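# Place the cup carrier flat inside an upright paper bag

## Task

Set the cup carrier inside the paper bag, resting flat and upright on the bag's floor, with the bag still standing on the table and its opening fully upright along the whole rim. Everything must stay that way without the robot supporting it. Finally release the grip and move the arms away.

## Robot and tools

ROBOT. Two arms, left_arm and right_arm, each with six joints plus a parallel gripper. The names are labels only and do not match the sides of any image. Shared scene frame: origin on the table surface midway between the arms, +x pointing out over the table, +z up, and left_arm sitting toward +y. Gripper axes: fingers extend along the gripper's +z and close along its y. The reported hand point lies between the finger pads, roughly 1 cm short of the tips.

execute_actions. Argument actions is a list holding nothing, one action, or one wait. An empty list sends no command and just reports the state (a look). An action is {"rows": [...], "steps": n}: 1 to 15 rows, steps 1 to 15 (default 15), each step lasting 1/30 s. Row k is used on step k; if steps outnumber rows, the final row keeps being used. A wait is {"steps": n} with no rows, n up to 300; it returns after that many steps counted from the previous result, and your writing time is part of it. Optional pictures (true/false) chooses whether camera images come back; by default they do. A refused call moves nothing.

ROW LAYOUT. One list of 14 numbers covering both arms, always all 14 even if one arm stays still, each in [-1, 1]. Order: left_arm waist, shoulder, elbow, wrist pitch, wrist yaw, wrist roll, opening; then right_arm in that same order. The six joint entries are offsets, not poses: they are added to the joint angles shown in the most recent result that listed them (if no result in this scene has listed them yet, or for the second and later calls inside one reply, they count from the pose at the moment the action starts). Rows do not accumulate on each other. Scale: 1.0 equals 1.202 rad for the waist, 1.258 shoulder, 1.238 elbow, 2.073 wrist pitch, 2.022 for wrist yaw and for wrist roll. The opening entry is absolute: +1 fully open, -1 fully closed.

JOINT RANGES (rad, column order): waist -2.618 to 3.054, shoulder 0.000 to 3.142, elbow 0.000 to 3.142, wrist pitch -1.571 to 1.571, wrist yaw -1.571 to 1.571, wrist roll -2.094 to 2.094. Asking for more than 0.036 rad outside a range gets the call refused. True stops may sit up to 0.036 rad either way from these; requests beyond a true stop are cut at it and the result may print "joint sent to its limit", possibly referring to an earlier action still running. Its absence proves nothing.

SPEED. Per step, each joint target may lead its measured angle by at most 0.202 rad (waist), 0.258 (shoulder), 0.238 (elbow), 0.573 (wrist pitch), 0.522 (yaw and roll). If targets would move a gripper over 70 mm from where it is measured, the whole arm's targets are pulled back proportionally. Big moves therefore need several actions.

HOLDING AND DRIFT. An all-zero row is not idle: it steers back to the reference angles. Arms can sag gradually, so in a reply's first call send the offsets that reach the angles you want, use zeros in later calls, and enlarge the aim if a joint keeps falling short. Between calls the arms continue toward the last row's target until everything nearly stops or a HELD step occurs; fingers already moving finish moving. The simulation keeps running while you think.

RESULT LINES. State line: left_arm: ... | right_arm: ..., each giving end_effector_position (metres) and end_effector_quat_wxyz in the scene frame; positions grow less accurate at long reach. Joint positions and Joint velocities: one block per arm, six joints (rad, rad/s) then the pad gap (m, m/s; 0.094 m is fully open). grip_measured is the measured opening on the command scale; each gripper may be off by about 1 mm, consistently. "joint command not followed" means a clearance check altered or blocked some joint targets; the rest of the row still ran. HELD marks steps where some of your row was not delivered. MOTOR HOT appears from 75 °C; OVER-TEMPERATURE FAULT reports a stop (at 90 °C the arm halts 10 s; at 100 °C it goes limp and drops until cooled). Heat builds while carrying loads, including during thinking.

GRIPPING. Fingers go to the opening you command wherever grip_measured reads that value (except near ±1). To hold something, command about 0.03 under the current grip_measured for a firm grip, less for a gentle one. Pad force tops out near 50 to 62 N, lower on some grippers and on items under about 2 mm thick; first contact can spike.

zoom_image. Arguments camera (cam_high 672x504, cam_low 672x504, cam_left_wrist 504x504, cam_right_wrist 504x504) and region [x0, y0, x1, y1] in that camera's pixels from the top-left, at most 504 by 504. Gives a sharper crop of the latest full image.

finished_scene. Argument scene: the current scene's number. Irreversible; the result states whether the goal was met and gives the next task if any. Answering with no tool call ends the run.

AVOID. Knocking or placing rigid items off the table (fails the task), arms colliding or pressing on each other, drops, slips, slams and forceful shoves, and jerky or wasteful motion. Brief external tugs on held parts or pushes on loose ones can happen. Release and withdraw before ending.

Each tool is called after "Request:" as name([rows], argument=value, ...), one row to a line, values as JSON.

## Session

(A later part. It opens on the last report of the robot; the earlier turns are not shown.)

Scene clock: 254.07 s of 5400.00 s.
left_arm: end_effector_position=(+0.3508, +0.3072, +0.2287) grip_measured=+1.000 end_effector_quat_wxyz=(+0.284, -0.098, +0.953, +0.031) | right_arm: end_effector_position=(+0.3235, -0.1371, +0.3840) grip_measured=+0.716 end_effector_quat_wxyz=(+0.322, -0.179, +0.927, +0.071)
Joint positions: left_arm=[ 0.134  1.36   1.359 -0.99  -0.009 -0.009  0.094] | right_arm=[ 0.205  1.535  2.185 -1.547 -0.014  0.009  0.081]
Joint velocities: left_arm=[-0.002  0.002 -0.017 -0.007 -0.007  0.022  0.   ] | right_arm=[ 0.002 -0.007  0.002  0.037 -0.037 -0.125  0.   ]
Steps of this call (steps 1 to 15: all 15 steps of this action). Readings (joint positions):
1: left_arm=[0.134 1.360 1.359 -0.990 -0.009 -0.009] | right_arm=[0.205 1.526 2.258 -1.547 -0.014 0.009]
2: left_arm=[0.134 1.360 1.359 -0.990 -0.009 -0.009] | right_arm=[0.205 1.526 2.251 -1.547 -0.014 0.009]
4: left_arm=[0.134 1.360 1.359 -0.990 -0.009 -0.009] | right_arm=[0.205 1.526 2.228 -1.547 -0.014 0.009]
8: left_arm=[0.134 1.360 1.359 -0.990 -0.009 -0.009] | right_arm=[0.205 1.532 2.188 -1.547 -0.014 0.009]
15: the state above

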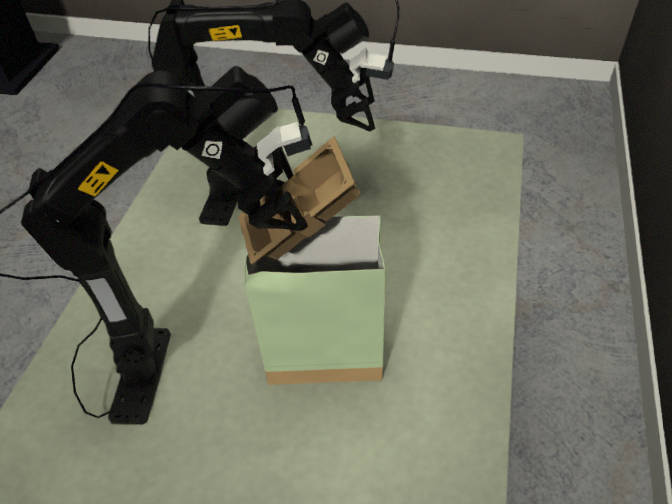

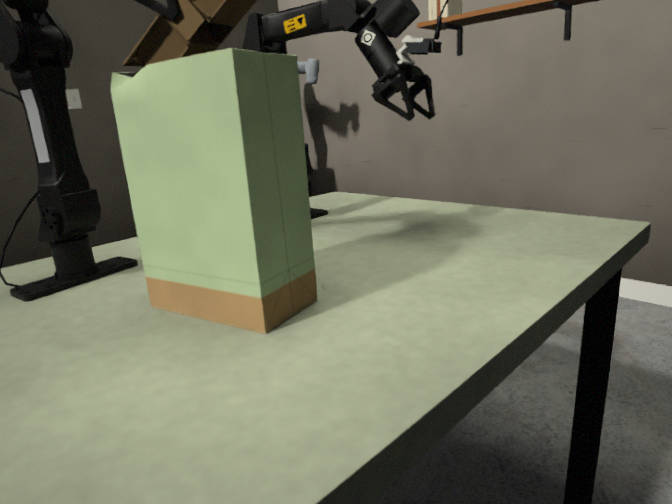

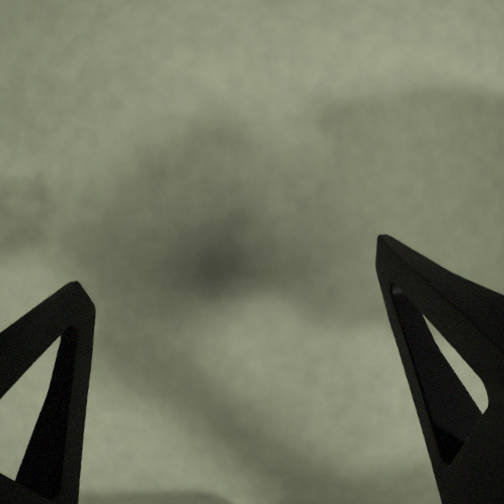

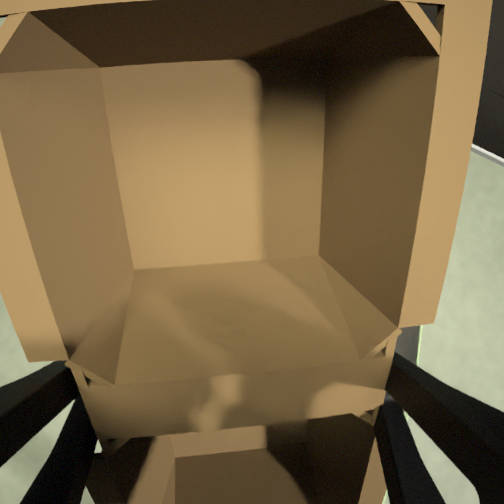

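Request:
execute_actions([
  {"rows":[[0,0,0,0,0,0,1,0,0,0.09,0,0,0,0.6],[0,0,0,0,0,0,1,0,0,0.09,0,0,0,0.6],[0,0,0,0,0,0,1,0,0,0.09,0,0,0,0.6],[0,0,0,0,0,0,1,0,0.03,0.11,0,0,0.05,0.6],[0,0,0,0,0,0,1,0,0.04,0.11,0,0,0.1,0.6],[0,0,0,0,0,0,1,0,0.05,0.11,0,0,0.17,0.6]],"steps":15},
], pictures=false)

Request:
execute_actions([
  {"rows":[[0,0,0,0,0,0,1,0,0,-0.04,0,0,0.01,0.6]],"steps":15},
])

Request:
zoom_image(camera="cam_high", region=[210,130,410,310])

Scene clock: 266.13 s of 5400.00 s.
left_arm: end_effector_position=(+0.3508, +0.3072, +0.2287) grip_measured=+1.000 end_effector_quat_wxyz=(+0.284, -0.098, +0.953, +0.031) | right_arm: end_effector_position=(+0.3367, -0.1318, +0.4009) grip_measured=+0.717 end_effector_quat_wxyz=(+0.330, -0.036, +0.935, +0.127)
Joint positions: left_arm=[ 0.134  1.36   1.359 -0.99  -0.009 -0.009  0.094] | right_arm=[ 0.205  1.596  2.302 -1.553 -0.014  0.313  0.081]
Joint velocities: left_arm=[ 0.012 -0.022  0.017 -0.007 -0.081  0.007  0.   ] | right_arm=[ 0.042  0.037 -0.002 -0.037 -0.007  0.154 -0.   ]
Steps of this call (steps 1 to 15: the robot went on to your last target; steps 16 to 90: nothing new was sent; then 8.57 s passed at rest; steps 91 to 105: all 15 steps of this action). Readings (joint positions):
91: left_arm=[0.134 1.360 1.359 -0.990 -0.009 -0.009] | right_arm=[0.205 1.538 2.198 -1.553 -0.014 0.009]
92: left_arm=[0.134 1.360 1.359 -0.990 -0.009 -0.009] | right_arm=[0.205 1.543 2.220 -1.555 -0.014 0.009]
94: left_arm=[0.134 1.360 1.359 -0.990 -0.009 -0.009] | right_arm=[0.205 1.546 2.257 -1.554 -0.014 0.023]
98: left_arm=[0.134 1.360 1.359 -0.990 -0.009 -0.009] | right_arm=[0.205 1.560 2.302 -1.553 -0.014 0.193]
105: the state above

Scene clock: 266.63 s of 5400.00 s.
left_arm: end_effector_position=(+0.3508, +0.3072, +0.2287) grip_measured=+1.000 end_effector_quat_wxyz=(+0.284, -0.098, +0.953, +0.031) | right_arm: end_effector_position=(+0.3375, -0.1315, +0.3893) grip_measured=+0.717 end_effector_quat_wxyz=(+0.314, -0.030, +0.941, +0.123)
Joint positions: left_arm=[ 0.134  1.36   1.359 -0.99  -0.009 -0.009  0.094] | right_arm=[ 0.205  1.596  2.264 -1.552 -0.014  0.325  0.081]
Joint velocities: left_arm=[ 0.002  0.002 -0.007  0.007 -0.037  0.095  0.   ] | right_arm=[-0.022  0.002 -0.002 -0.007  0.007 -0.051  0.001]
Steps of this call (steps 1 to 15: all 15 steps of this action). Readings (joint positions):
1: left_arm=[0.134 1.360 1.359 -0.990 -0.009 -0.009] | right_arm=[0.205 1.596 2.295 -1.551 -0.014 0.317]
2: left_arm=[0.134 1.360 1.359 -0.990 -0.009 -0.009] | right_arm=[0.205 1.596 2.289 -1.552 -0.014 0.318]
4: left_arm=[0.134 1.360 1.359 -0.990 -0.009 -0.009] | right_arm=[0.205 1.596 2.273 -1.552 -0.014 0.321]
8: left_arm=[0.134 1.360 1.359 -0.990 -0.009 -0.009] | right_arm=[0.205 1.596 2.264 -1.552 -0.014 0.324]
15: the state above

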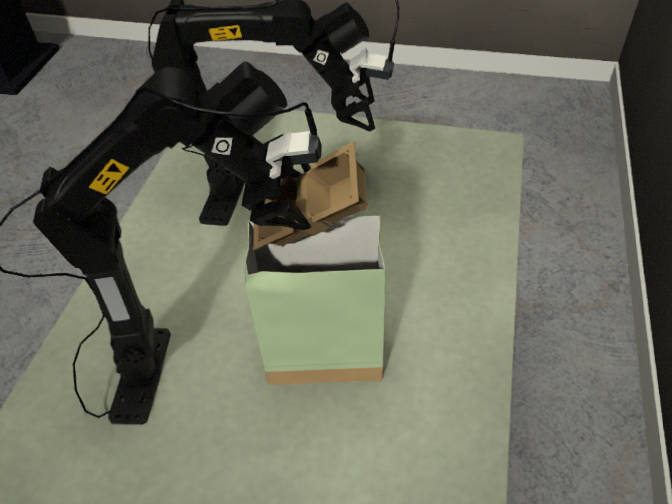

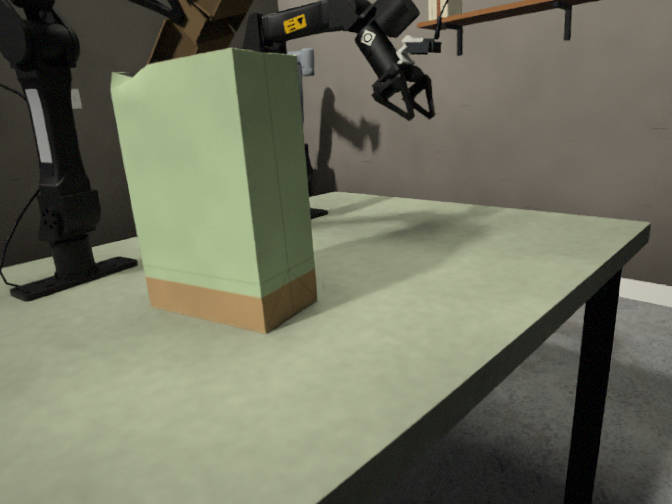

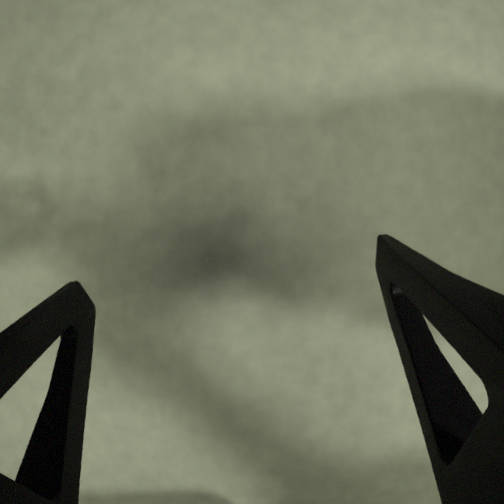

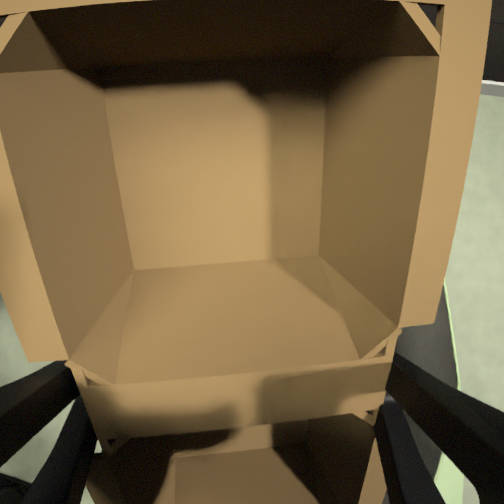

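Region (210, 130, 410, 310) of cam_high's 672x504 image, scaled by 2.520, with more detail than that image has; it fills the top 454 rows of this view, and the rest is white.

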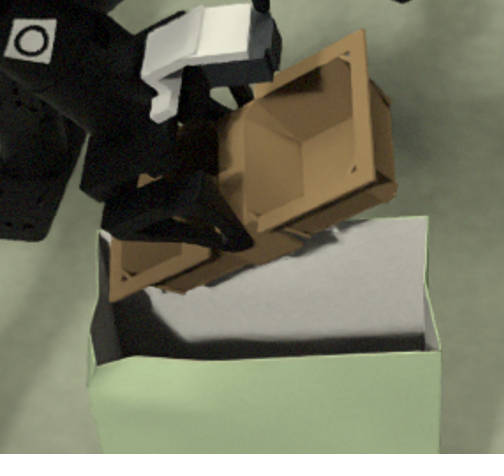

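Request:
execute_actions([
  {"rows":[[0,0,0,0,0,0,1,-0.04,0.02,0.04,0,0,0,0.6],[0,0,0,0,0,0,1,-0.075,0.05,0.045,0,0,-0.02,0.6]],"steps":15},
], pictures=false)

Request:
execute_actions([
  {"rows":[[0,0,0,0,0,0,1,0,0,-0.03,0,0,0,0.6],[0,0,0,0,0,0,1,0,0,-0.05,0,0,0,0.6],[0,0,0,0,0,0,1,0,0,-0.07,0,0,0,0.6]],"steps":15},
])

Request:
zoom_image(camera="cam_high", region=[210,130,410,310])

Scene clock: 275.07 s of 5400.00 s.
left_arm: end_effector_position=(+0.3508, +0.3072, +0.2287) grip_measured=+1.000 end_effector_quat_wxyz=(+0.284, -0.098, +0.953, +0.031) | right_arm: end_effector_position=(+0.3630, -0.1536, +0.3778) grip_measured=+0.717 end_effector_quat_wxyz=(+0.304, -0.004, +0.947, +0.101)
Joint positions: left_arm=[ 0.134  1.36   1.359 -0.99  -0.009 -0.009  0.094] | right_arm=[ 0.12   1.659  2.294 -1.553 -0.014  0.296  0.081]
Joint velocities: left_arm=[0.002 0.002 0.002 0.022 0.095 0.007 0.   ] | right_arm=[-0.002 -0.007 -0.027  0.007 -0.007  0.007  0.001]
Steps of this call (steps 1 to 15: the robot went on to your last target; steps 16 to 90: nothing new was sent; then 4.93 s passed at rest; steps 91 to 105: all 15 steps of this action). Readings (joint positions):
91: left_arm=[0.134 1.360 1.359 -0.990 -0.009 -0.009] | right_arm=[0.200 1.598 2.268 -1.553 -0.016 0.326]
92: left_arm=[0.134 1.360 1.359 -0.990 -0.009 -0.009] | right_arm=[0.184 1.606 2.278 -1.554 -0.020 0.321]
94: left_arm=[0.134 1.360 1.359 -0.990 -0.009 -0.009] | right_arm=[0.142 1.625 2.294 -1.553 -0.019 0.311]
98: left_arm=[0.134 1.360 1.359 -0.990 -0.009 -0.009] | right_arm=[0.120 1.653 2.294 -1.553 -0.014 0.302]
105: the state above

Scene clock: 275.57 s of 5400.00 s.
left_arm: end_effector_position=(+0.3508, +0.3072, +0.2287) grip_measured=+1.000 end_effector_quat_wxyz=(+0.284, -0.098, +0.953, +0.031) | right_arm: end_effector_position=(+0.3628, -0.1537, +0.3522) grip_measured=+0.717 end_effector_quat_wxyz=(+0.267, -0.004, +0.959, +0.089)
Joint positions: left_arm=[ 0.134  1.36   1.359 -0.99  -0.009 -0.009  0.094] | right_arm=[ 0.12   1.663  2.217 -1.553 -0.014  0.296  0.081]
Joint velocities: left_arm=[-0.012 -0.007  0.012 -0.022 -0.051 -0.051  0.   ] | right_arm=[ 0.007  0.012  0.002 -0.066  0.022 -0.081 -0.   ]
Steps of this call (steps 1 to 15: all 15 steps of this action). Readings (joint positions):
1: left_arm=[0.134 1.360 1.359 -0.990 -0.009 -0.009] | right_arm=[0.120 1.659 2.291 -1.553 -0.014 0.296]
2: left_arm=[0.134 1.360 1.359 -0.990 -0.009 -0.009] | right_arm=[0.120 1.659 2.283 -1.553 -0.014 0.296]
4: left_arm=[0.134 1.360 1.359 -0.990 -0.009 -0.009] | right_arm=[0.120 1.659 2.252 -1.552 -0.014 0.296]
8: left_arm=[0.134 1.360 1.359 -0.990 -0.009 -0.009] | right_arm=[0.120 1.663 2.217 -1.553 -0.014 0.296]
15: the state above

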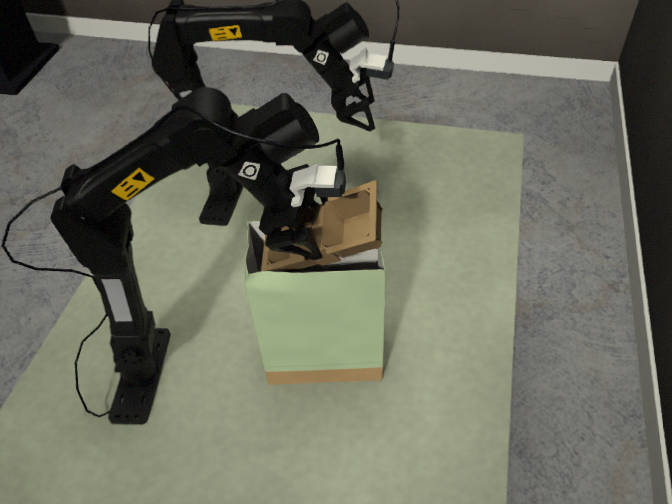

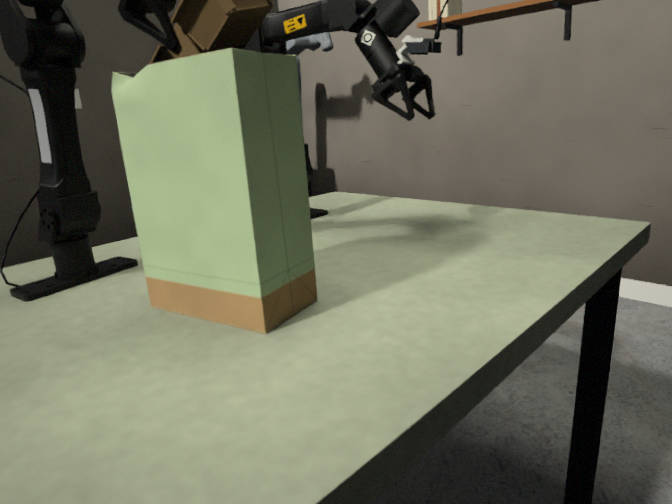

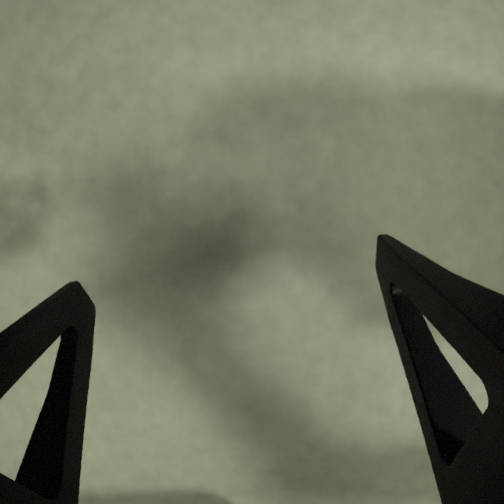

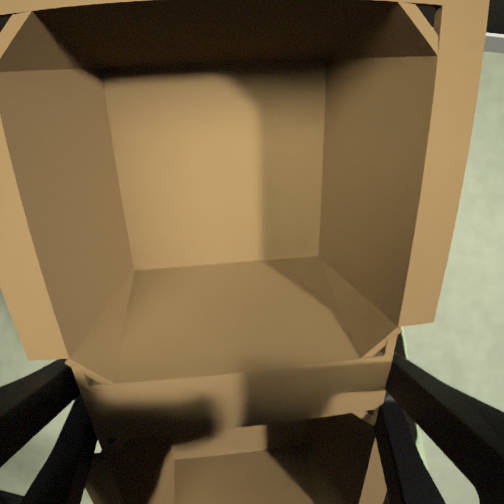

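Region (210, 130, 410, 310) of cam_high's 672x504 image, scaled by 2.520, with more detail than that image has; it fills the top 454 rows of this view, and the rest is white.

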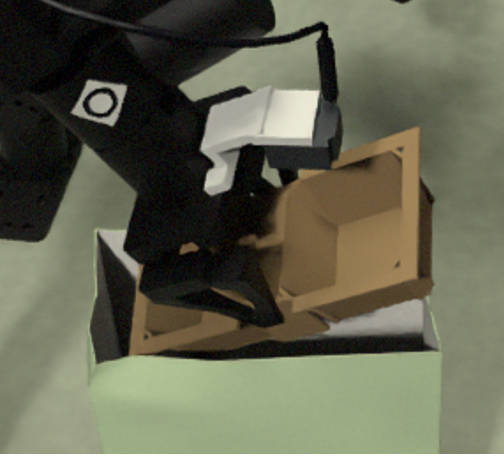

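Request:
execute_actions([
  {"rows":[[0,0,0,0,0,0,1,0.03,-0.03,-0.03,0,0,0,0.6],[0,0,0,0,0,0,1,0.045,-0.05,-0.05,0,0,0.01,0.6],[0,0,0,0,0,0,1,0.045,-0.055,-0.07,0,0,0.02,0.6],[0,0,0,0,0,0,1,0.045,-0.055,-0.07,0,0,0.02,0.6],[0,0,0,0,0,0,1,0.045,-0.055,-0.09,0,0,0.02,0.6],[0,0,0,0,0,0,1,0.045,-0.055,-0.11,0,0,0.02,0.6],[0,0,0,0,0,0,1,0.045,-0.055,-0.125,0,0,0.02,0.6]],"steps":15},
])

Request:
zoom_image(camera="cam_high", region=[210,130,410,310])

Scene clock: 286.93 s of 5400.00 s.
left_arm: end_effector_position=(+0.3508, +0.3072, +0.2287) grip_measured=+1.000 end_effector_quat_wxyz=(+0.284, -0.098, +0.953, +0.031) | right_arm: end_effector_position=(+0.3403, -0.1440, +0.3262) grip_measured=+0.717 end_effector_quat_wxyz=(+0.225, -0.012, +0.971, +0.086)
Joint positions: left_arm=[ 0.134  1.36   1.359 -0.99  -0.009 -0.009  0.094] | right_arm=[ 0.167  1.606  2.072 -1.55  -0.015  0.326  0.081]
Joint velocities: left_arm=[0.022 0.012 0.002 0.037 0.022 0.051 0.   ] | right_arm=[ 0.022 -0.007 -0.042  0.037 -0.037 -0.007 -0.001]
Steps of this call (steps 1 to 15: the robot went on to your last target; steps 16 to 90: nothing new was sent; then 7.87 s passed at rest; steps 91 to 105: all 15 steps of this action). Readings (joint positions):
91: left_arm=[0.134 1.360 1.359 -0.990 -0.009 -0.009] | right_arm=[0.123 1.661 2.213 -1.552 -0.014 0.296]
92: left_arm=[0.134 1.360 1.359 -0.990 -0.009 -0.009] | right_arm=[0.131 1.653 2.200 -1.548 -0.013 0.299]
94: left_arm=[0.134 1.360 1.359 -0.990 -0.009 -0.009] | right_arm=[0.155 1.632 2.164 -1.548 -0.014 0.310]
98: left_arm=[0.134 1.360 1.359 -0.990 -0.009 -0.009] | right_arm=[0.167 1.606 2.101 -1.549 -0.015 0.321]
105: the state above

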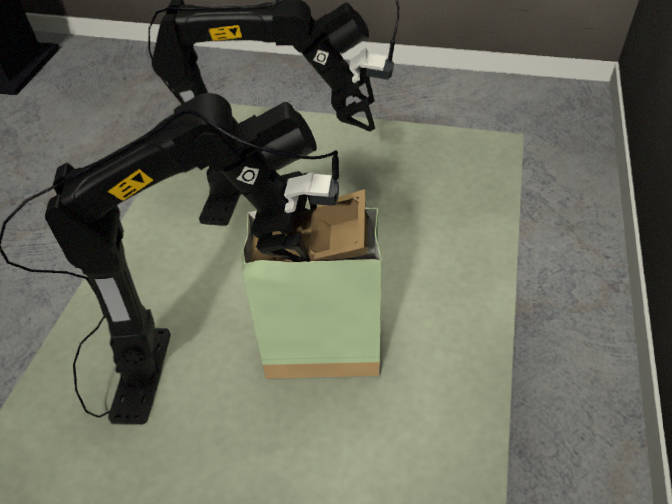

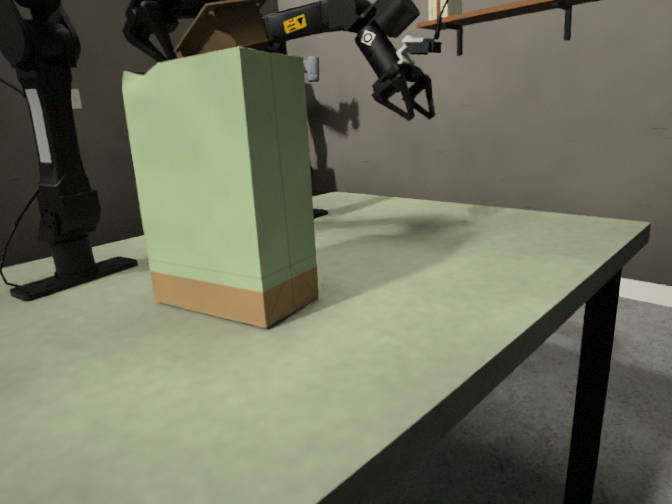

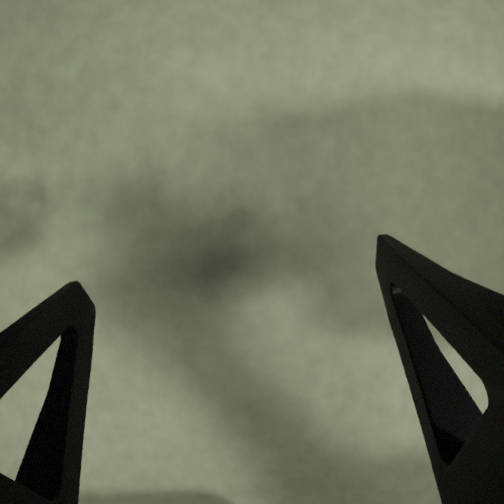

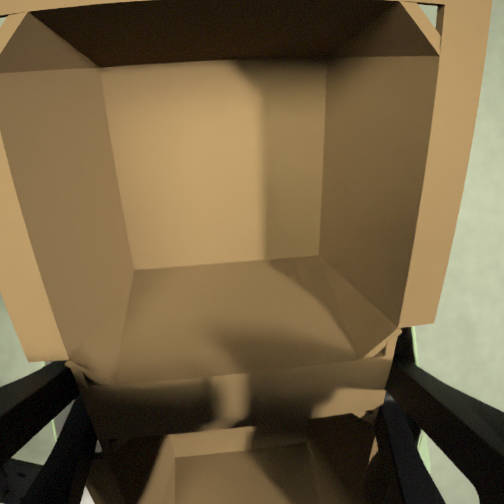

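Region (210, 130, 410, 310) of cam_high's 672x504 image, scaled by 2.520, with more detail than that image has; it fills the top 454 rows of this view, and the rest is white.

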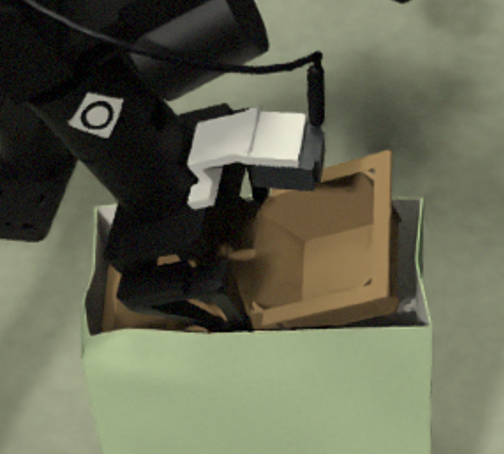

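Request:
execute_actions([
  {"rows":[[0,0,0,0,0,0,1,0,0.0,-0.02,0,0,0,0.6],[0,0,0,0,0,0,1,0,0.0,-0.03,0,0,0,0.6],[0,0,0,0,0,0,1,0,0.01,-0.04,0,0,0,0.6],[0,0,0,0,0,0,1,0,0.01,-0.05,0,0,0,0.6],[0,0,0,0,0,0,1,0,0.02,-0.06,0,0,0,0.6],[0,0,0,0,0,0,1,0,0.02,-0.07,0,0,0,0.6],[0,0,0,0,0,0,1,0,0.03,-0.08,0,0,0,0.6],[0,0,0,0,0,0,1,0,0.03,-0.09,0,0,0,0.6],[0,0,0,0,0,0,1,0,0.035,-0.10,0,0,0,0.6],[0,0,0,0,0,0,1,0,0.035,-0.11,0,0,0,0.6],[0,0,0,0,0,0,1,0,0.035,-0.125,0,0,0,0.6]],"steps":15},
])

Request:
zoom_image(camera="cam_high", region=[210,130,410,310])

Scene clock: 302.90 s of 5400.00 s.
left_arm: end_effector_position=(+0.3508, +0.3072, +0.2287) grip_measured=+1.000 end_effector_quat_wxyz=(+0.284, -0.098, +0.953, +0.031) | right_arm: end_effector_position=(+0.3364, -0.1454, +0.2679) grip_measured=+0.717 end_effector_quat_wxyz=(+0.136, -0.011, +0.989, +0.056)
Joint positions: left_arm=[ 0.134  1.36   1.359 -0.99  -0.009 -0.009  0.094] | right_arm=[ 0.167  1.652  1.925 -1.549 -0.015  0.328  0.081]
Joint velocities: left_arm=[ 0.007  0.002 -0.002  0.007 -0.007  0.022  0.   ] | right_arm=[-0.002  0.056 -0.076 -0.007  0.051 -0.051  0.   ]
Steps of this call (steps 1 to 15: the robot went on to your last target; steps 16 to 90: nothing new was sent; then 12.47 s passed at rest; steps 91 to 105: all 15 steps of this action). Readings (joint positions):
91: left_arm=[0.134 1.360 1.359 -0.990 -0.009 -0.009] | right_arm=[0.167 1.606 2.072 -1.550 -0.015 0.328]
92: left_arm=[0.134 1.360 1.359 -0.990 -0.009 -0.009] | right_arm=[0.167 1.606 2.068 -1.550 -0.015 0.328]
94: left_arm=[0.134 1.360 1.359 -0.990 -0.009 -0.009] | right_arm=[0.167 1.606 2.052 -1.550 -0.015 0.328]
98: left_arm=[0.134 1.360 1.359 -0.990 -0.009 -0.009] | right_arm=[0.167 1.618 2.001 -1.550 -0.015 0.328]
105: the state above

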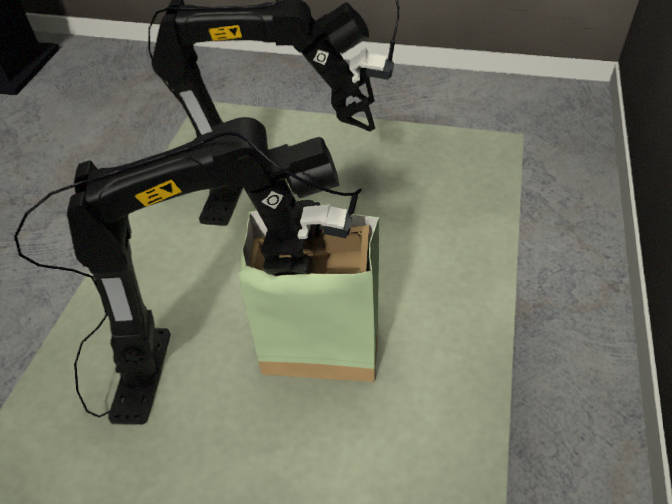

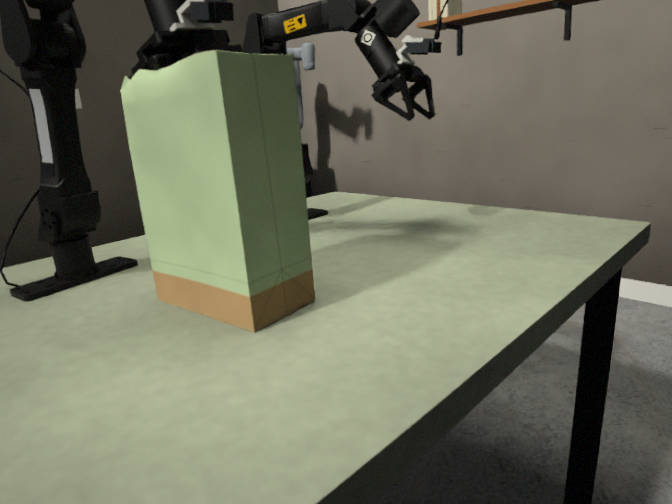

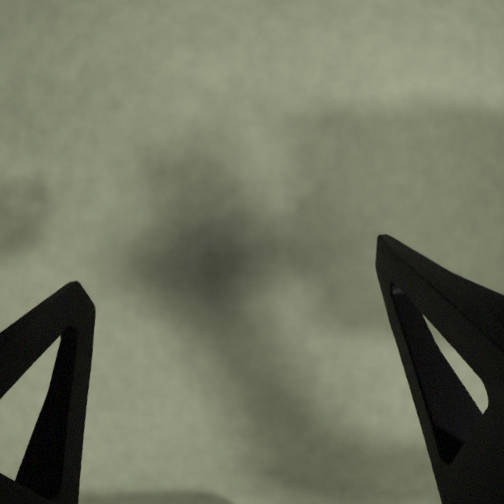

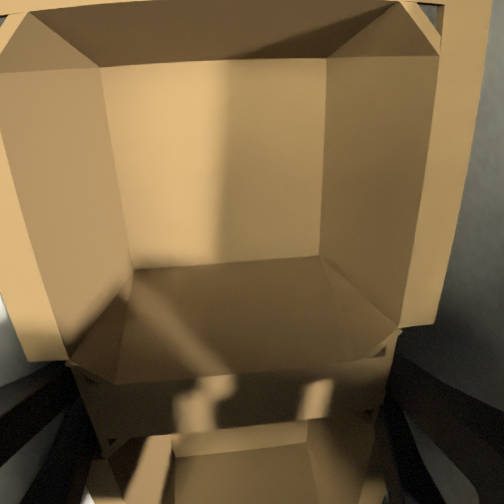

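Region (210, 130, 410, 310) of cam_high's 672x504 image, scaled by 2.520, with more detail than that image has; it fills the top 454 rows of this view, and the rest is white.

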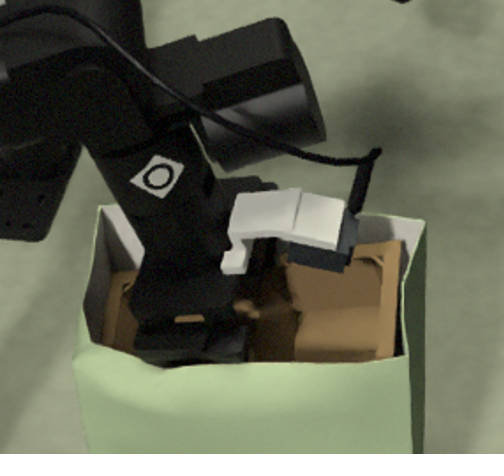

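Request:
execute_actions([
  {"rows":[[0,0,0,0,0,0,1,0,0.0,-0.015,0,0,0,0.6],[0,0,0,0,0,0,1,0,0.01,-0.025,0,0,0,0.6],[0,0,0,0,0,0,1,0,0.015,-0.035,0,0,0,0.6],[0,0,0,0,0,0,1,0,0.02,-0.045,0,0,0,0.6],[0,0,0,0,0,0,1,0,0.03,-0.055,0,0,0,0.6],[0,0,0,0,0,0,1,0,0.035,-0.065,0,0,0,0.6],[0,0,0,0,0,0,1,0,0.04,-0.075,0,0,0,0.6],[0,0,0,0,0,0,1,0,0.045,-0.085,0,0,0,0.6],[0,0,0,0,0,0,1,0,0.05,-0.09,0,0,0,0.6],[0,0,0,0,0,0,1,0,0.055,-0.095,0,0,0,0.6],[0,0,0,0,0,0,1,0,0.06,-0.10,0,0,0,0.6],[0,0,0,0,0,0,1,0,0.065,-0.105,0,0,0,0.6],[0,0,0,0,0,0,1,0,0.07,-0.11,0,0,0,0.6]],"steps":15},
], pictures=false)

Request:
execute_actions([
  {"steps":8},
])

Request:
zoom_image(camera="cam_high", region=[210,150,410,330])

Scene clock: 320.23 s of 5400.00 s.
left_arm: end_effector_position=(+0.3508, +0.3072, +0.2287) grip_measured=+1.000 end_effector_quat_wxyz=(+0.284, -0.098, +0.953, +0.031) | right_arm: end_effector_position=(+0.3291, -0.1481, +0.2059) grip_measured=+0.717 end_effector_quat_wxyz=(+0.036, -0.010, +0.999, +0.021)
Joint positions: left_arm=[ 0.134  1.36   1.359 -0.99  -0.009 -0.009  0.094] | right_arm=[ 0.167  1.74   1.8   -1.549 -0.015  0.328  0.081]
Joint velocities: left_arm=[-0.017  0.007 -0.007  0.007  0.022 -0.081  0.   ] | right_arm=[ 0.002  0.134 -0.125  0.022  0.007 -0.007 -0.001]
Steps of this call (steps 1 to 15: the robot went on to your last target; steps 16 to 90: nothing new was sent; then 13.83 s passed at rest; steps 91 to 105: all 15 steps of this action). Readings (joint positions):
91: left_arm=[0.134 1.360 1.359 -0.990 -0.009 -0.009] | right_arm=[0.167 1.653 1.924 -1.549 -0.015 0.328]
92: left_arm=[0.134 1.360 1.359 -0.990 -0.009 -0.009] | right_arm=[0.167 1.653 1.922 -1.549 -0.015 0.328]
94: left_arm=[0.134 1.360 1.359 -0.990 -0.009 -0.009] | right_arm=[0.167 1.653 1.909 -1.549 -0.015 0.328]
98: left_arm=[0.134 1.360 1.359 -0.990 -0.009 -0.009] | right_arm=[0.167 1.675 1.863 -1.549 -0.015 0.328]
105: the state above

Scene clock: 320.50 s of 5400.00 s.
left_arm: end_effector_position=(+0.3508, +0.3072, +0.2287) grip_measured=+1.000 end_effector_quat_wxyz=(+0.284, -0.098, +0.953, +0.031) | right_arm: end_effector_position=(+0.3289, -0.1481, +0.2037) grip_measured=+0.717 end_effector_quat_wxyz=(+0.033, -0.010, +0.999, +0.019)
Joint positions: left_arm=[ 0.134  1.36   1.359 -0.99  -0.009 -0.009  0.094] | right_arm=[ 0.167  1.744  1.796 -1.549 -0.015  0.328  0.081]
Joint velocities: left_arm=[ 0.007 -0.027  0.007 -0.022  0.037 -0.081  0.   ] | right_arm=[-0.022 -0.007 -0.007  0.022 -0.022 -0.022 -0.   ]
Steps of this call (steps 1 to 8: the robot went on to your last target). Readings (joint positions):
1: left_arm=[0.134 1.360 1.359 -0.990 -0.009 -0.009] | right_arm=[0.167 1.743 1.797 -1.549 -0.015 0.328]
2: left_arm=[0.134 1.360 1.359 -0.990 -0.009 -0.009] | right_arm=[0.167 1.744 1.796 -1.549 -0.015 0.328]
4: left_arm=[0.134 1.360 1.359 -0.990 -0.009 -0.009] | right_arm=[0.167 1.744 1.796 -1.549 -0.015 0.328]
8: the state above

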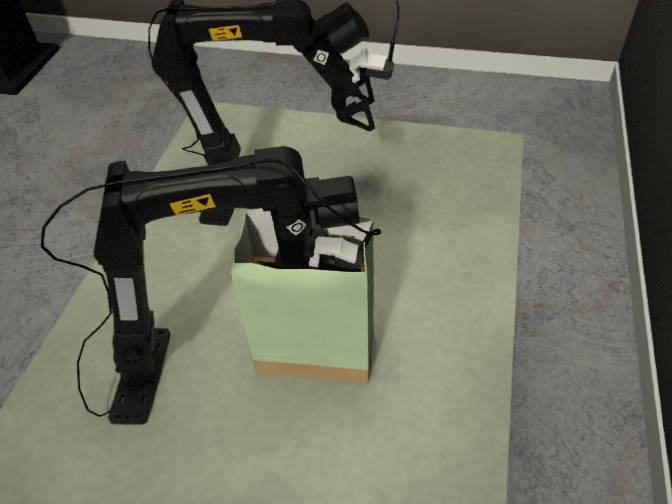

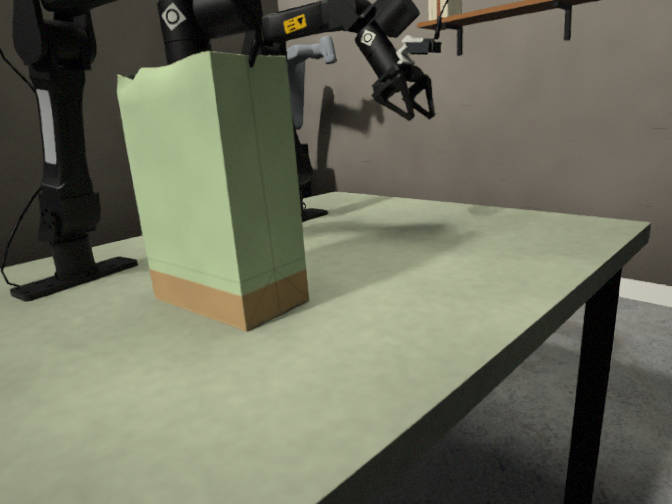

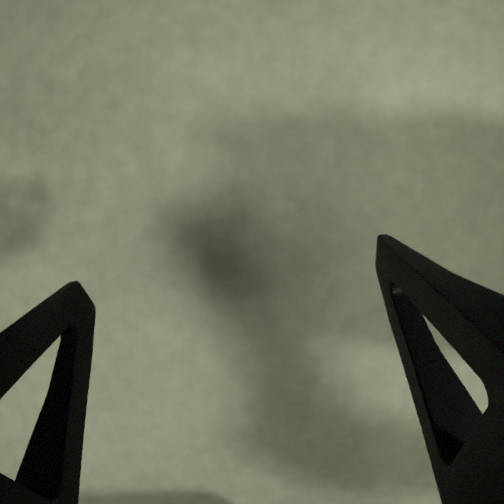

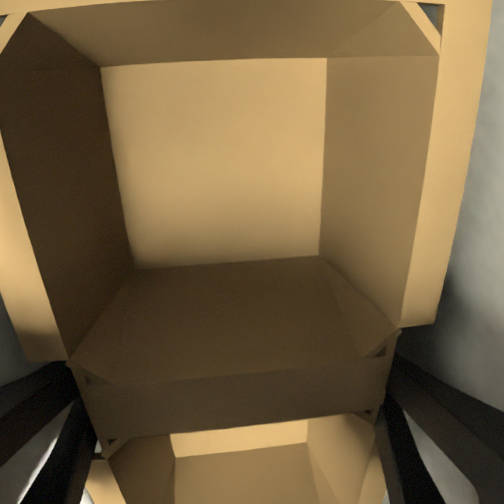

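Region (210, 150, 410, 330) of cam_high's 672x504 image, scaled by 2.520, with more detail than that image has; it fills the top 454 rows of this view, and the rest is white.

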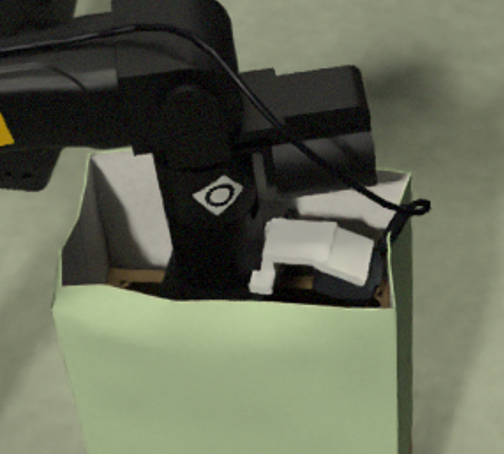

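Request:
execute_actions([
  {"rows":[[0,0,0,0,0,0,1,0,-0.01,-0.03,0.01,0,0,0.6],[0,0,0,0,0,0,1,0,-0.01,-0.05,0.02,0,0,0.6],[0,0,0,0,0,0,1,0,-0.015,-0.07,0.03,0,0,0.6],[0,0,0,0,0,0,1,0,-0.015,-0.09,0.04,0,0,0.6],[0,0,0,0,0,0,1,0,-0.02,-0.11,0.05,0,0,0.6],[0,0,0,0,0,0,1,0,-0.02,-0.13,0.06,0,0,0.6],[0,0,0,0,0,0,1,0,-0.025,-0.15,0.07,0,0,0.6],[0,0,0,0,0,0,1,0,-0.025,-0.17,0.08,0,0,0.6],[0,0,0,0,0,0,1,0,-0.03,-0.19,0.09,0,0,0.6],[0,0,0,0,0,0,1,0,-0.03,-0.21,0.10,0,0,0.6],[0,0,0,0,0,0,1,0,-0.035,-0.23,0.11,0,0,0.6],[0,0,0,0,0,0,1,0,-0.035,-0.25,0.115,0,0,0.6],[0,0,0,0,0,0,1,0,-0.04,-0.27,0.12,0,0,0.6],[0,0,0,0,0,0,1,0,-0.04,-0.29,0.12,0,0,0.6]],"steps":15},
], pictures=false)

Request:
execute_actions([
  {"steps":10},
])

Scene clock: 335.37 s of 5400.00 s.
left_arm: end_effector_position=(+0.3508, +0.3072, +0.2287) grip_measured=+1.000 end_effector_quat_wxyz=(+0.284, -0.098, +0.953, +0.031) | right_arm: end_effector_position=(+0.3085, -0.1555, +0.1271) grip_measured=+0.717 end_effector_quat_wxyz=(-0.020, -0.010, +1.000, +0.001)
Joint positions: left_arm=[ 0.134  1.36   1.359 -0.99  -0.009 -0.009  0.094] | right_arm=[ 0.167  1.727  1.47  -1.352 -0.015  0.328  0.081]
Joint velocities: left_arm=[-0.022  0.002 -0.007  0.007 -0.022  0.007  0.   ] | right_arm=[-0.017 -0.051 -0.481  0.227 -0.022  0.022  0.001]
Steps of this call (steps 1 to 15: the robot went on to your last target; steps 16 to 90: nothing new was sent; then 11.37 s passed at rest; steps 91 to 105: all 15 steps of this action). Readings (joint positions):
91: left_arm=[0.134 1.360 1.359 -0.990 -0.009 -0.009] | right_arm=[0.167 1.744 1.793 -1.547 -0.015 0.328]
92: left_arm=[0.134 1.360 1.359 -0.990 -0.009 -0.009] | right_arm=[0.167 1.743 1.784 -1.542 -0.015 0.328]
94: left_arm=[0.134 1.360 1.359 -0.990 -0.009 -0.009] | right_arm=[0.167 1.741 1.747 -1.521 -0.015 0.328]
98: left_arm=[0.134 1.360 1.359 -0.990 -0.009 -0.009] | right_arm=[0.167 1.740 1.641 -1.464 -0.015 0.328]
105: the state above

Scene clock: 335.70 s of 5400.00 s.
left_arm: end_effector_position=(+0.3508, +0.3072, +0.2287) grip_measured=+1.000 end_effector_quat_wxyz=(+0.284, -0.098, +0.953, +0.031) | right_arm: end_effector_position=(+0.3100, -0.1550, +0.1228) grip_measured=+0.717 end_effector_quat_wxyz=(-0.014, -0.010, +1.000, +0.003)
Joint positions: left_arm=[ 0.134  1.36   1.359 -0.99  -0.009 -0.009  0.094] | right_arm=[ 0.167  1.72   1.446 -1.321 -0.015  0.328  0.081]
Joint velocities: left_arm=[-0.002  0.002 -0.022 -0.022  0.007  0.051  0.   ] | right_arm=[ 0.002 -0.022 -0.017 -0.037 -0.007 -0.051 -0.   ]
Steps of this call (steps 1 to 10: the robot went on to your last target). Readings (joint positions):
1: left_arm=[0.134 1.360 1.359 -0.990 -0.009 -0.009] | right_arm=[0.167 1.726 1.457 -1.348 -0.015 0.328]
2: left_arm=[0.134 1.360 1.359 -0.990 -0.009 -0.009] | right_arm=[0.167 1.726 1.449 -1.344 -0.015 0.328]
4: left_arm=[0.134 1.360 1.359 -0.990 -0.009 -0.009] | right_arm=[0.167 1.726 1.446 -1.336 -0.015 0.328]
8: left_arm=[0.134 1.360 1.359 -0.990 -0.009 -0.009] | right_arm=[0.167 1.722 1.446 -1.323 -0.015 0.328]
10: the state above

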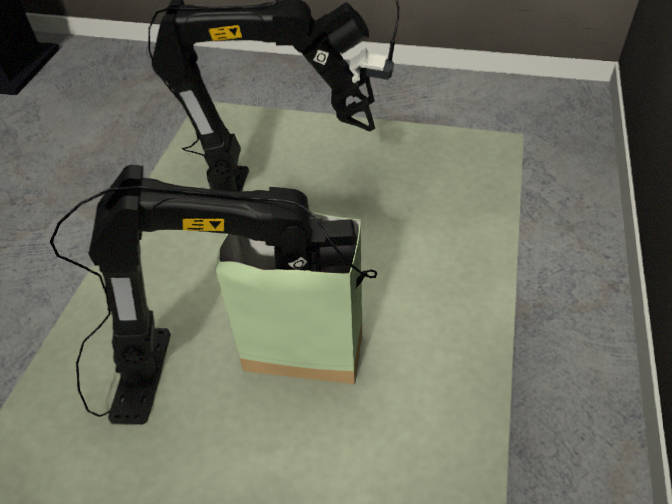

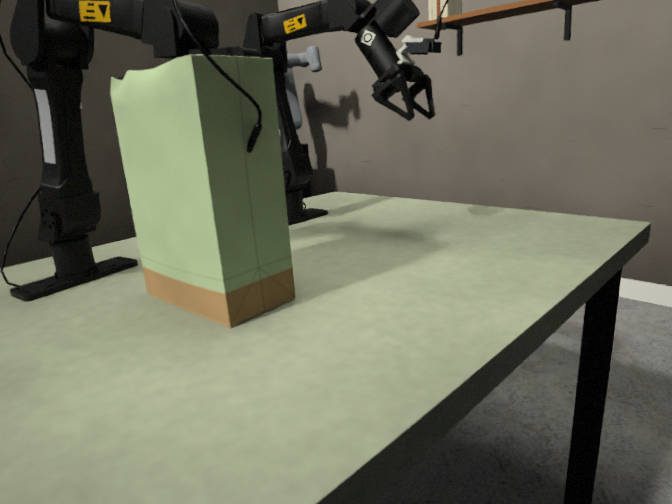

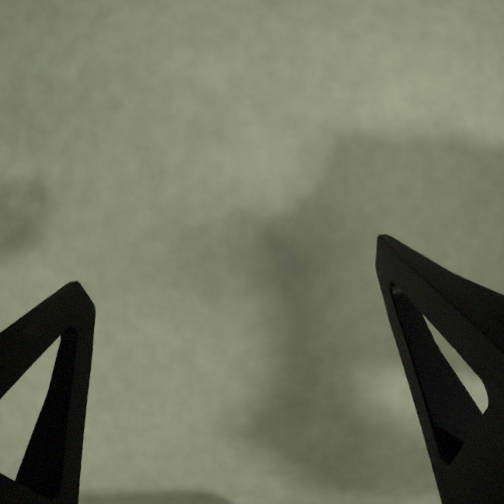

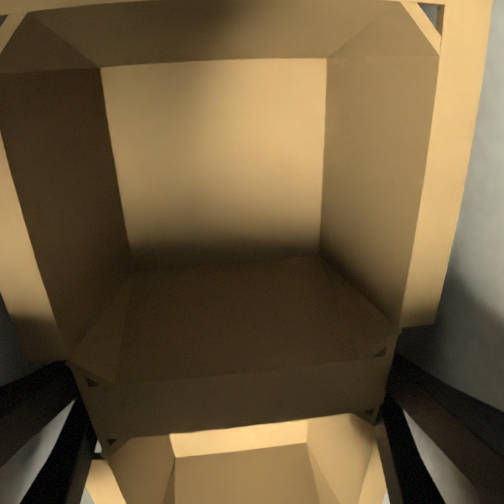

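Request:
execute_actions([
  {"rows":[[0,0,0,0,0,0,1,0,0.03,-0.03,0.02,0,0,0.6],[0,0,0,0,0,0,1,0,0.04,-0.05,0.03,0,0,0.6],[0,0,0,0,0,0,1,0,0.045,-0.06,0.04,0,0,0.6]],"steps":15},
], pictures=false)

Request:
execute_actions([
  {"rows":[[0,0,0,0,0,0,1,0,0,0,0,0,0,0.7],[0,0,0,0,0,0,1,0,0,0,0,0,0,0.72],[0,0,0,0,0,0,1,0,0,0,0,0,0,0.74],[0,0,0,0,0,0,1,0,0,0,0,0,0,0.76],[0,0,0,0,0,0,1,0,0,0,0,0,0,0.79],[0,0,0,0,0,0,1,0,0,0,0,0,0,0.82],[0,0,0,0,0,0,1,0,0,0,0,0,0,0.86]],"steps":15},
])

Scene clock: 345.53 s of 5400.00 s.
left_arm: end_effector_position=(+0.3508, +0.3072, +0.2287) grip_measured=+1.000 end_effector_quat_wxyz=(+0.284, -0.098, +0.953, +0.031) | right_arm: end_effector_position=(+0.3073, -0.1559, +0.0890) grip_measured=+0.717 end_effector_quat_wxyz=(-0.043, -0.009, +0.999, -0.007)
Joint positions: left_arm=[ 0.134  1.36   1.359 -0.99  -0.009 -0.009  0.094] | right_arm=[ 0.167  1.78   1.378 -1.255 -0.015  0.328  0.081]
Joint velocities: left_arm=[ 0.012 -0.002 -0.002 -0.051 -0.022 -0.066  0.   ] | right_arm=[-0.012 -0.007 -0.017  0.037 -0.037 -0.037 -0.   ]
Steps of this call (steps 1 to 30: the robot went on to your last target; steps 31 to 90: nothing new was sent; then 6.33 s passed at rest; steps 91 to 105: all 15 steps of this action). Readings (joint positions):
91: left_arm=[0.134 1.360 1.359 -0.990 -0.009 -0.009] | right_arm=[0.167 1.722 1.444 -1.315 -0.015 0.328]
92: left_arm=[0.134 1.360 1.359 -0.990 -0.009 -0.009] | right_arm=[0.167 1.725 1.437 -1.307 -0.015 0.328]
94: left_arm=[0.134 1.360 1.359 -0.990 -0.009 -0.009] | right_arm=[0.167 1.741 1.412 -1.286 -0.015 0.328]
98: left_arm=[0.134 1.360 1.359 -0.990 -0.009 -0.009] | right_arm=[0.167 1.778 1.380 -1.265 -0.015 0.328]
105: the state above

Scene clock: 346.03 s of 5400.00 s.
left_arm: end_effector_position=(+0.3508, +0.3072, +0.2287) grip_measured=+1.000 end_effector_quat_wxyz=(+0.284, -0.098, +0.953, +0.031) | right_arm: end_effector_position=(+0.3074, -0.1559, +0.0890) grip_measured=+0.857 end_effector_quat_wxyz=(-0.043, -0.009, +0.999, -0.007)
Joint positions: left_arm=[ 0.134  1.36   1.359 -0.99  -0.009 -0.009  0.094] | right_arm=[ 0.167  1.78   1.378 -1.255 -0.015  0.328  0.087]
Joint velocities: left_arm=[-0.007  0.007 -0.012 -0.022  0.051 -0.022  0.   ] | right_arm=[-0.007 -0.012  0.002  0.022 -0.037 -0.066  0.001]
Steps of this call (steps 1 to 15: all 15 steps of this action). Readings (joint positions):
1: left_arm=[0.134 1.360 1.359 -0.990 -0.009 -0.009] | right_arm=[0.167 1.780 1.378 -1.255 -0.015 0.328]
2: left_arm=[0.134 1.360 1.359 -0.990 -0.009 -0.009] | right_arm=[0.167 1.780 1.378 -1.255 -0.015 0.328]
4: left_arm=[0.134 1.360 1.359 -0.990 -0.009 -0.009] | right_arm=[0.167 1.780 1.378 -1.255 -0.015 0.328]
8: left_arm=[0.134 1.360 1.359 -0.990 -0.009 -0.009] | right_arm=[0.167 1.780 1.378 -1.255 -0.015 0.328]
15: the state above

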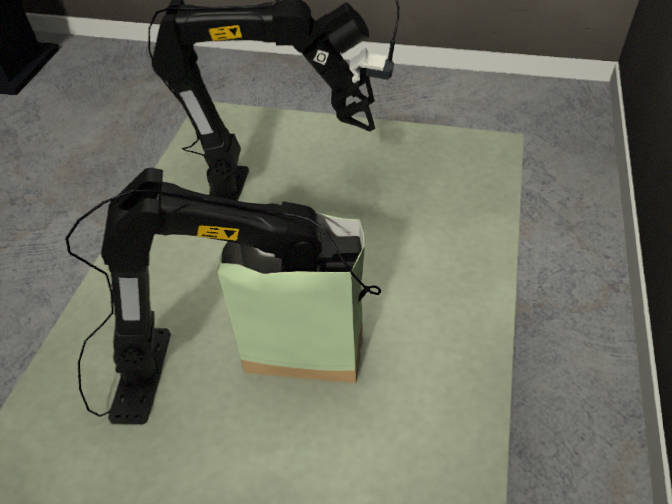

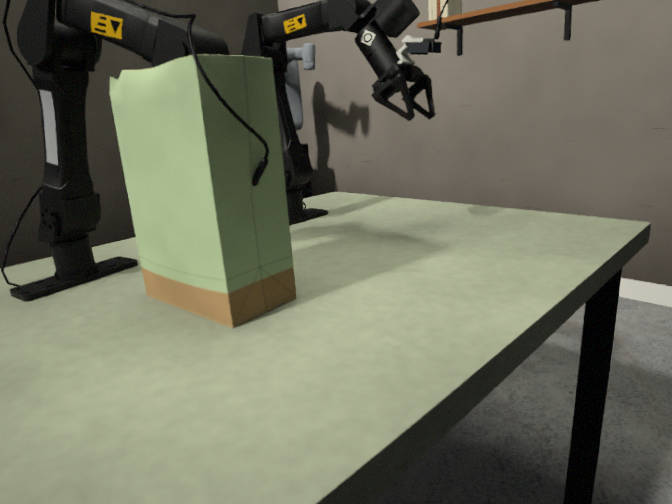

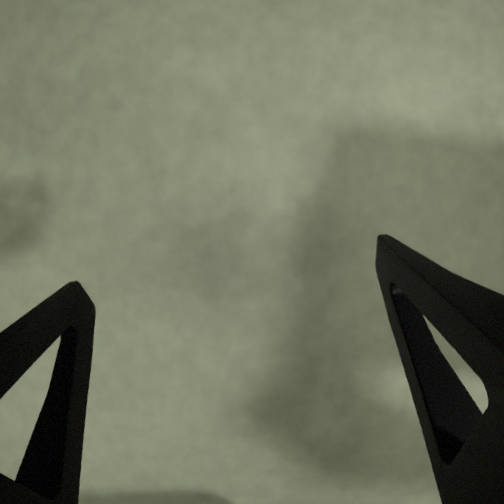

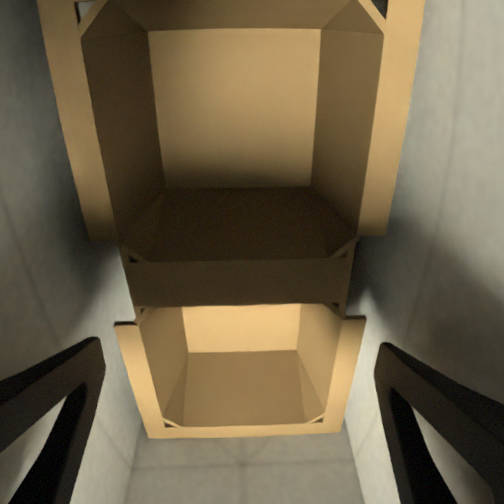

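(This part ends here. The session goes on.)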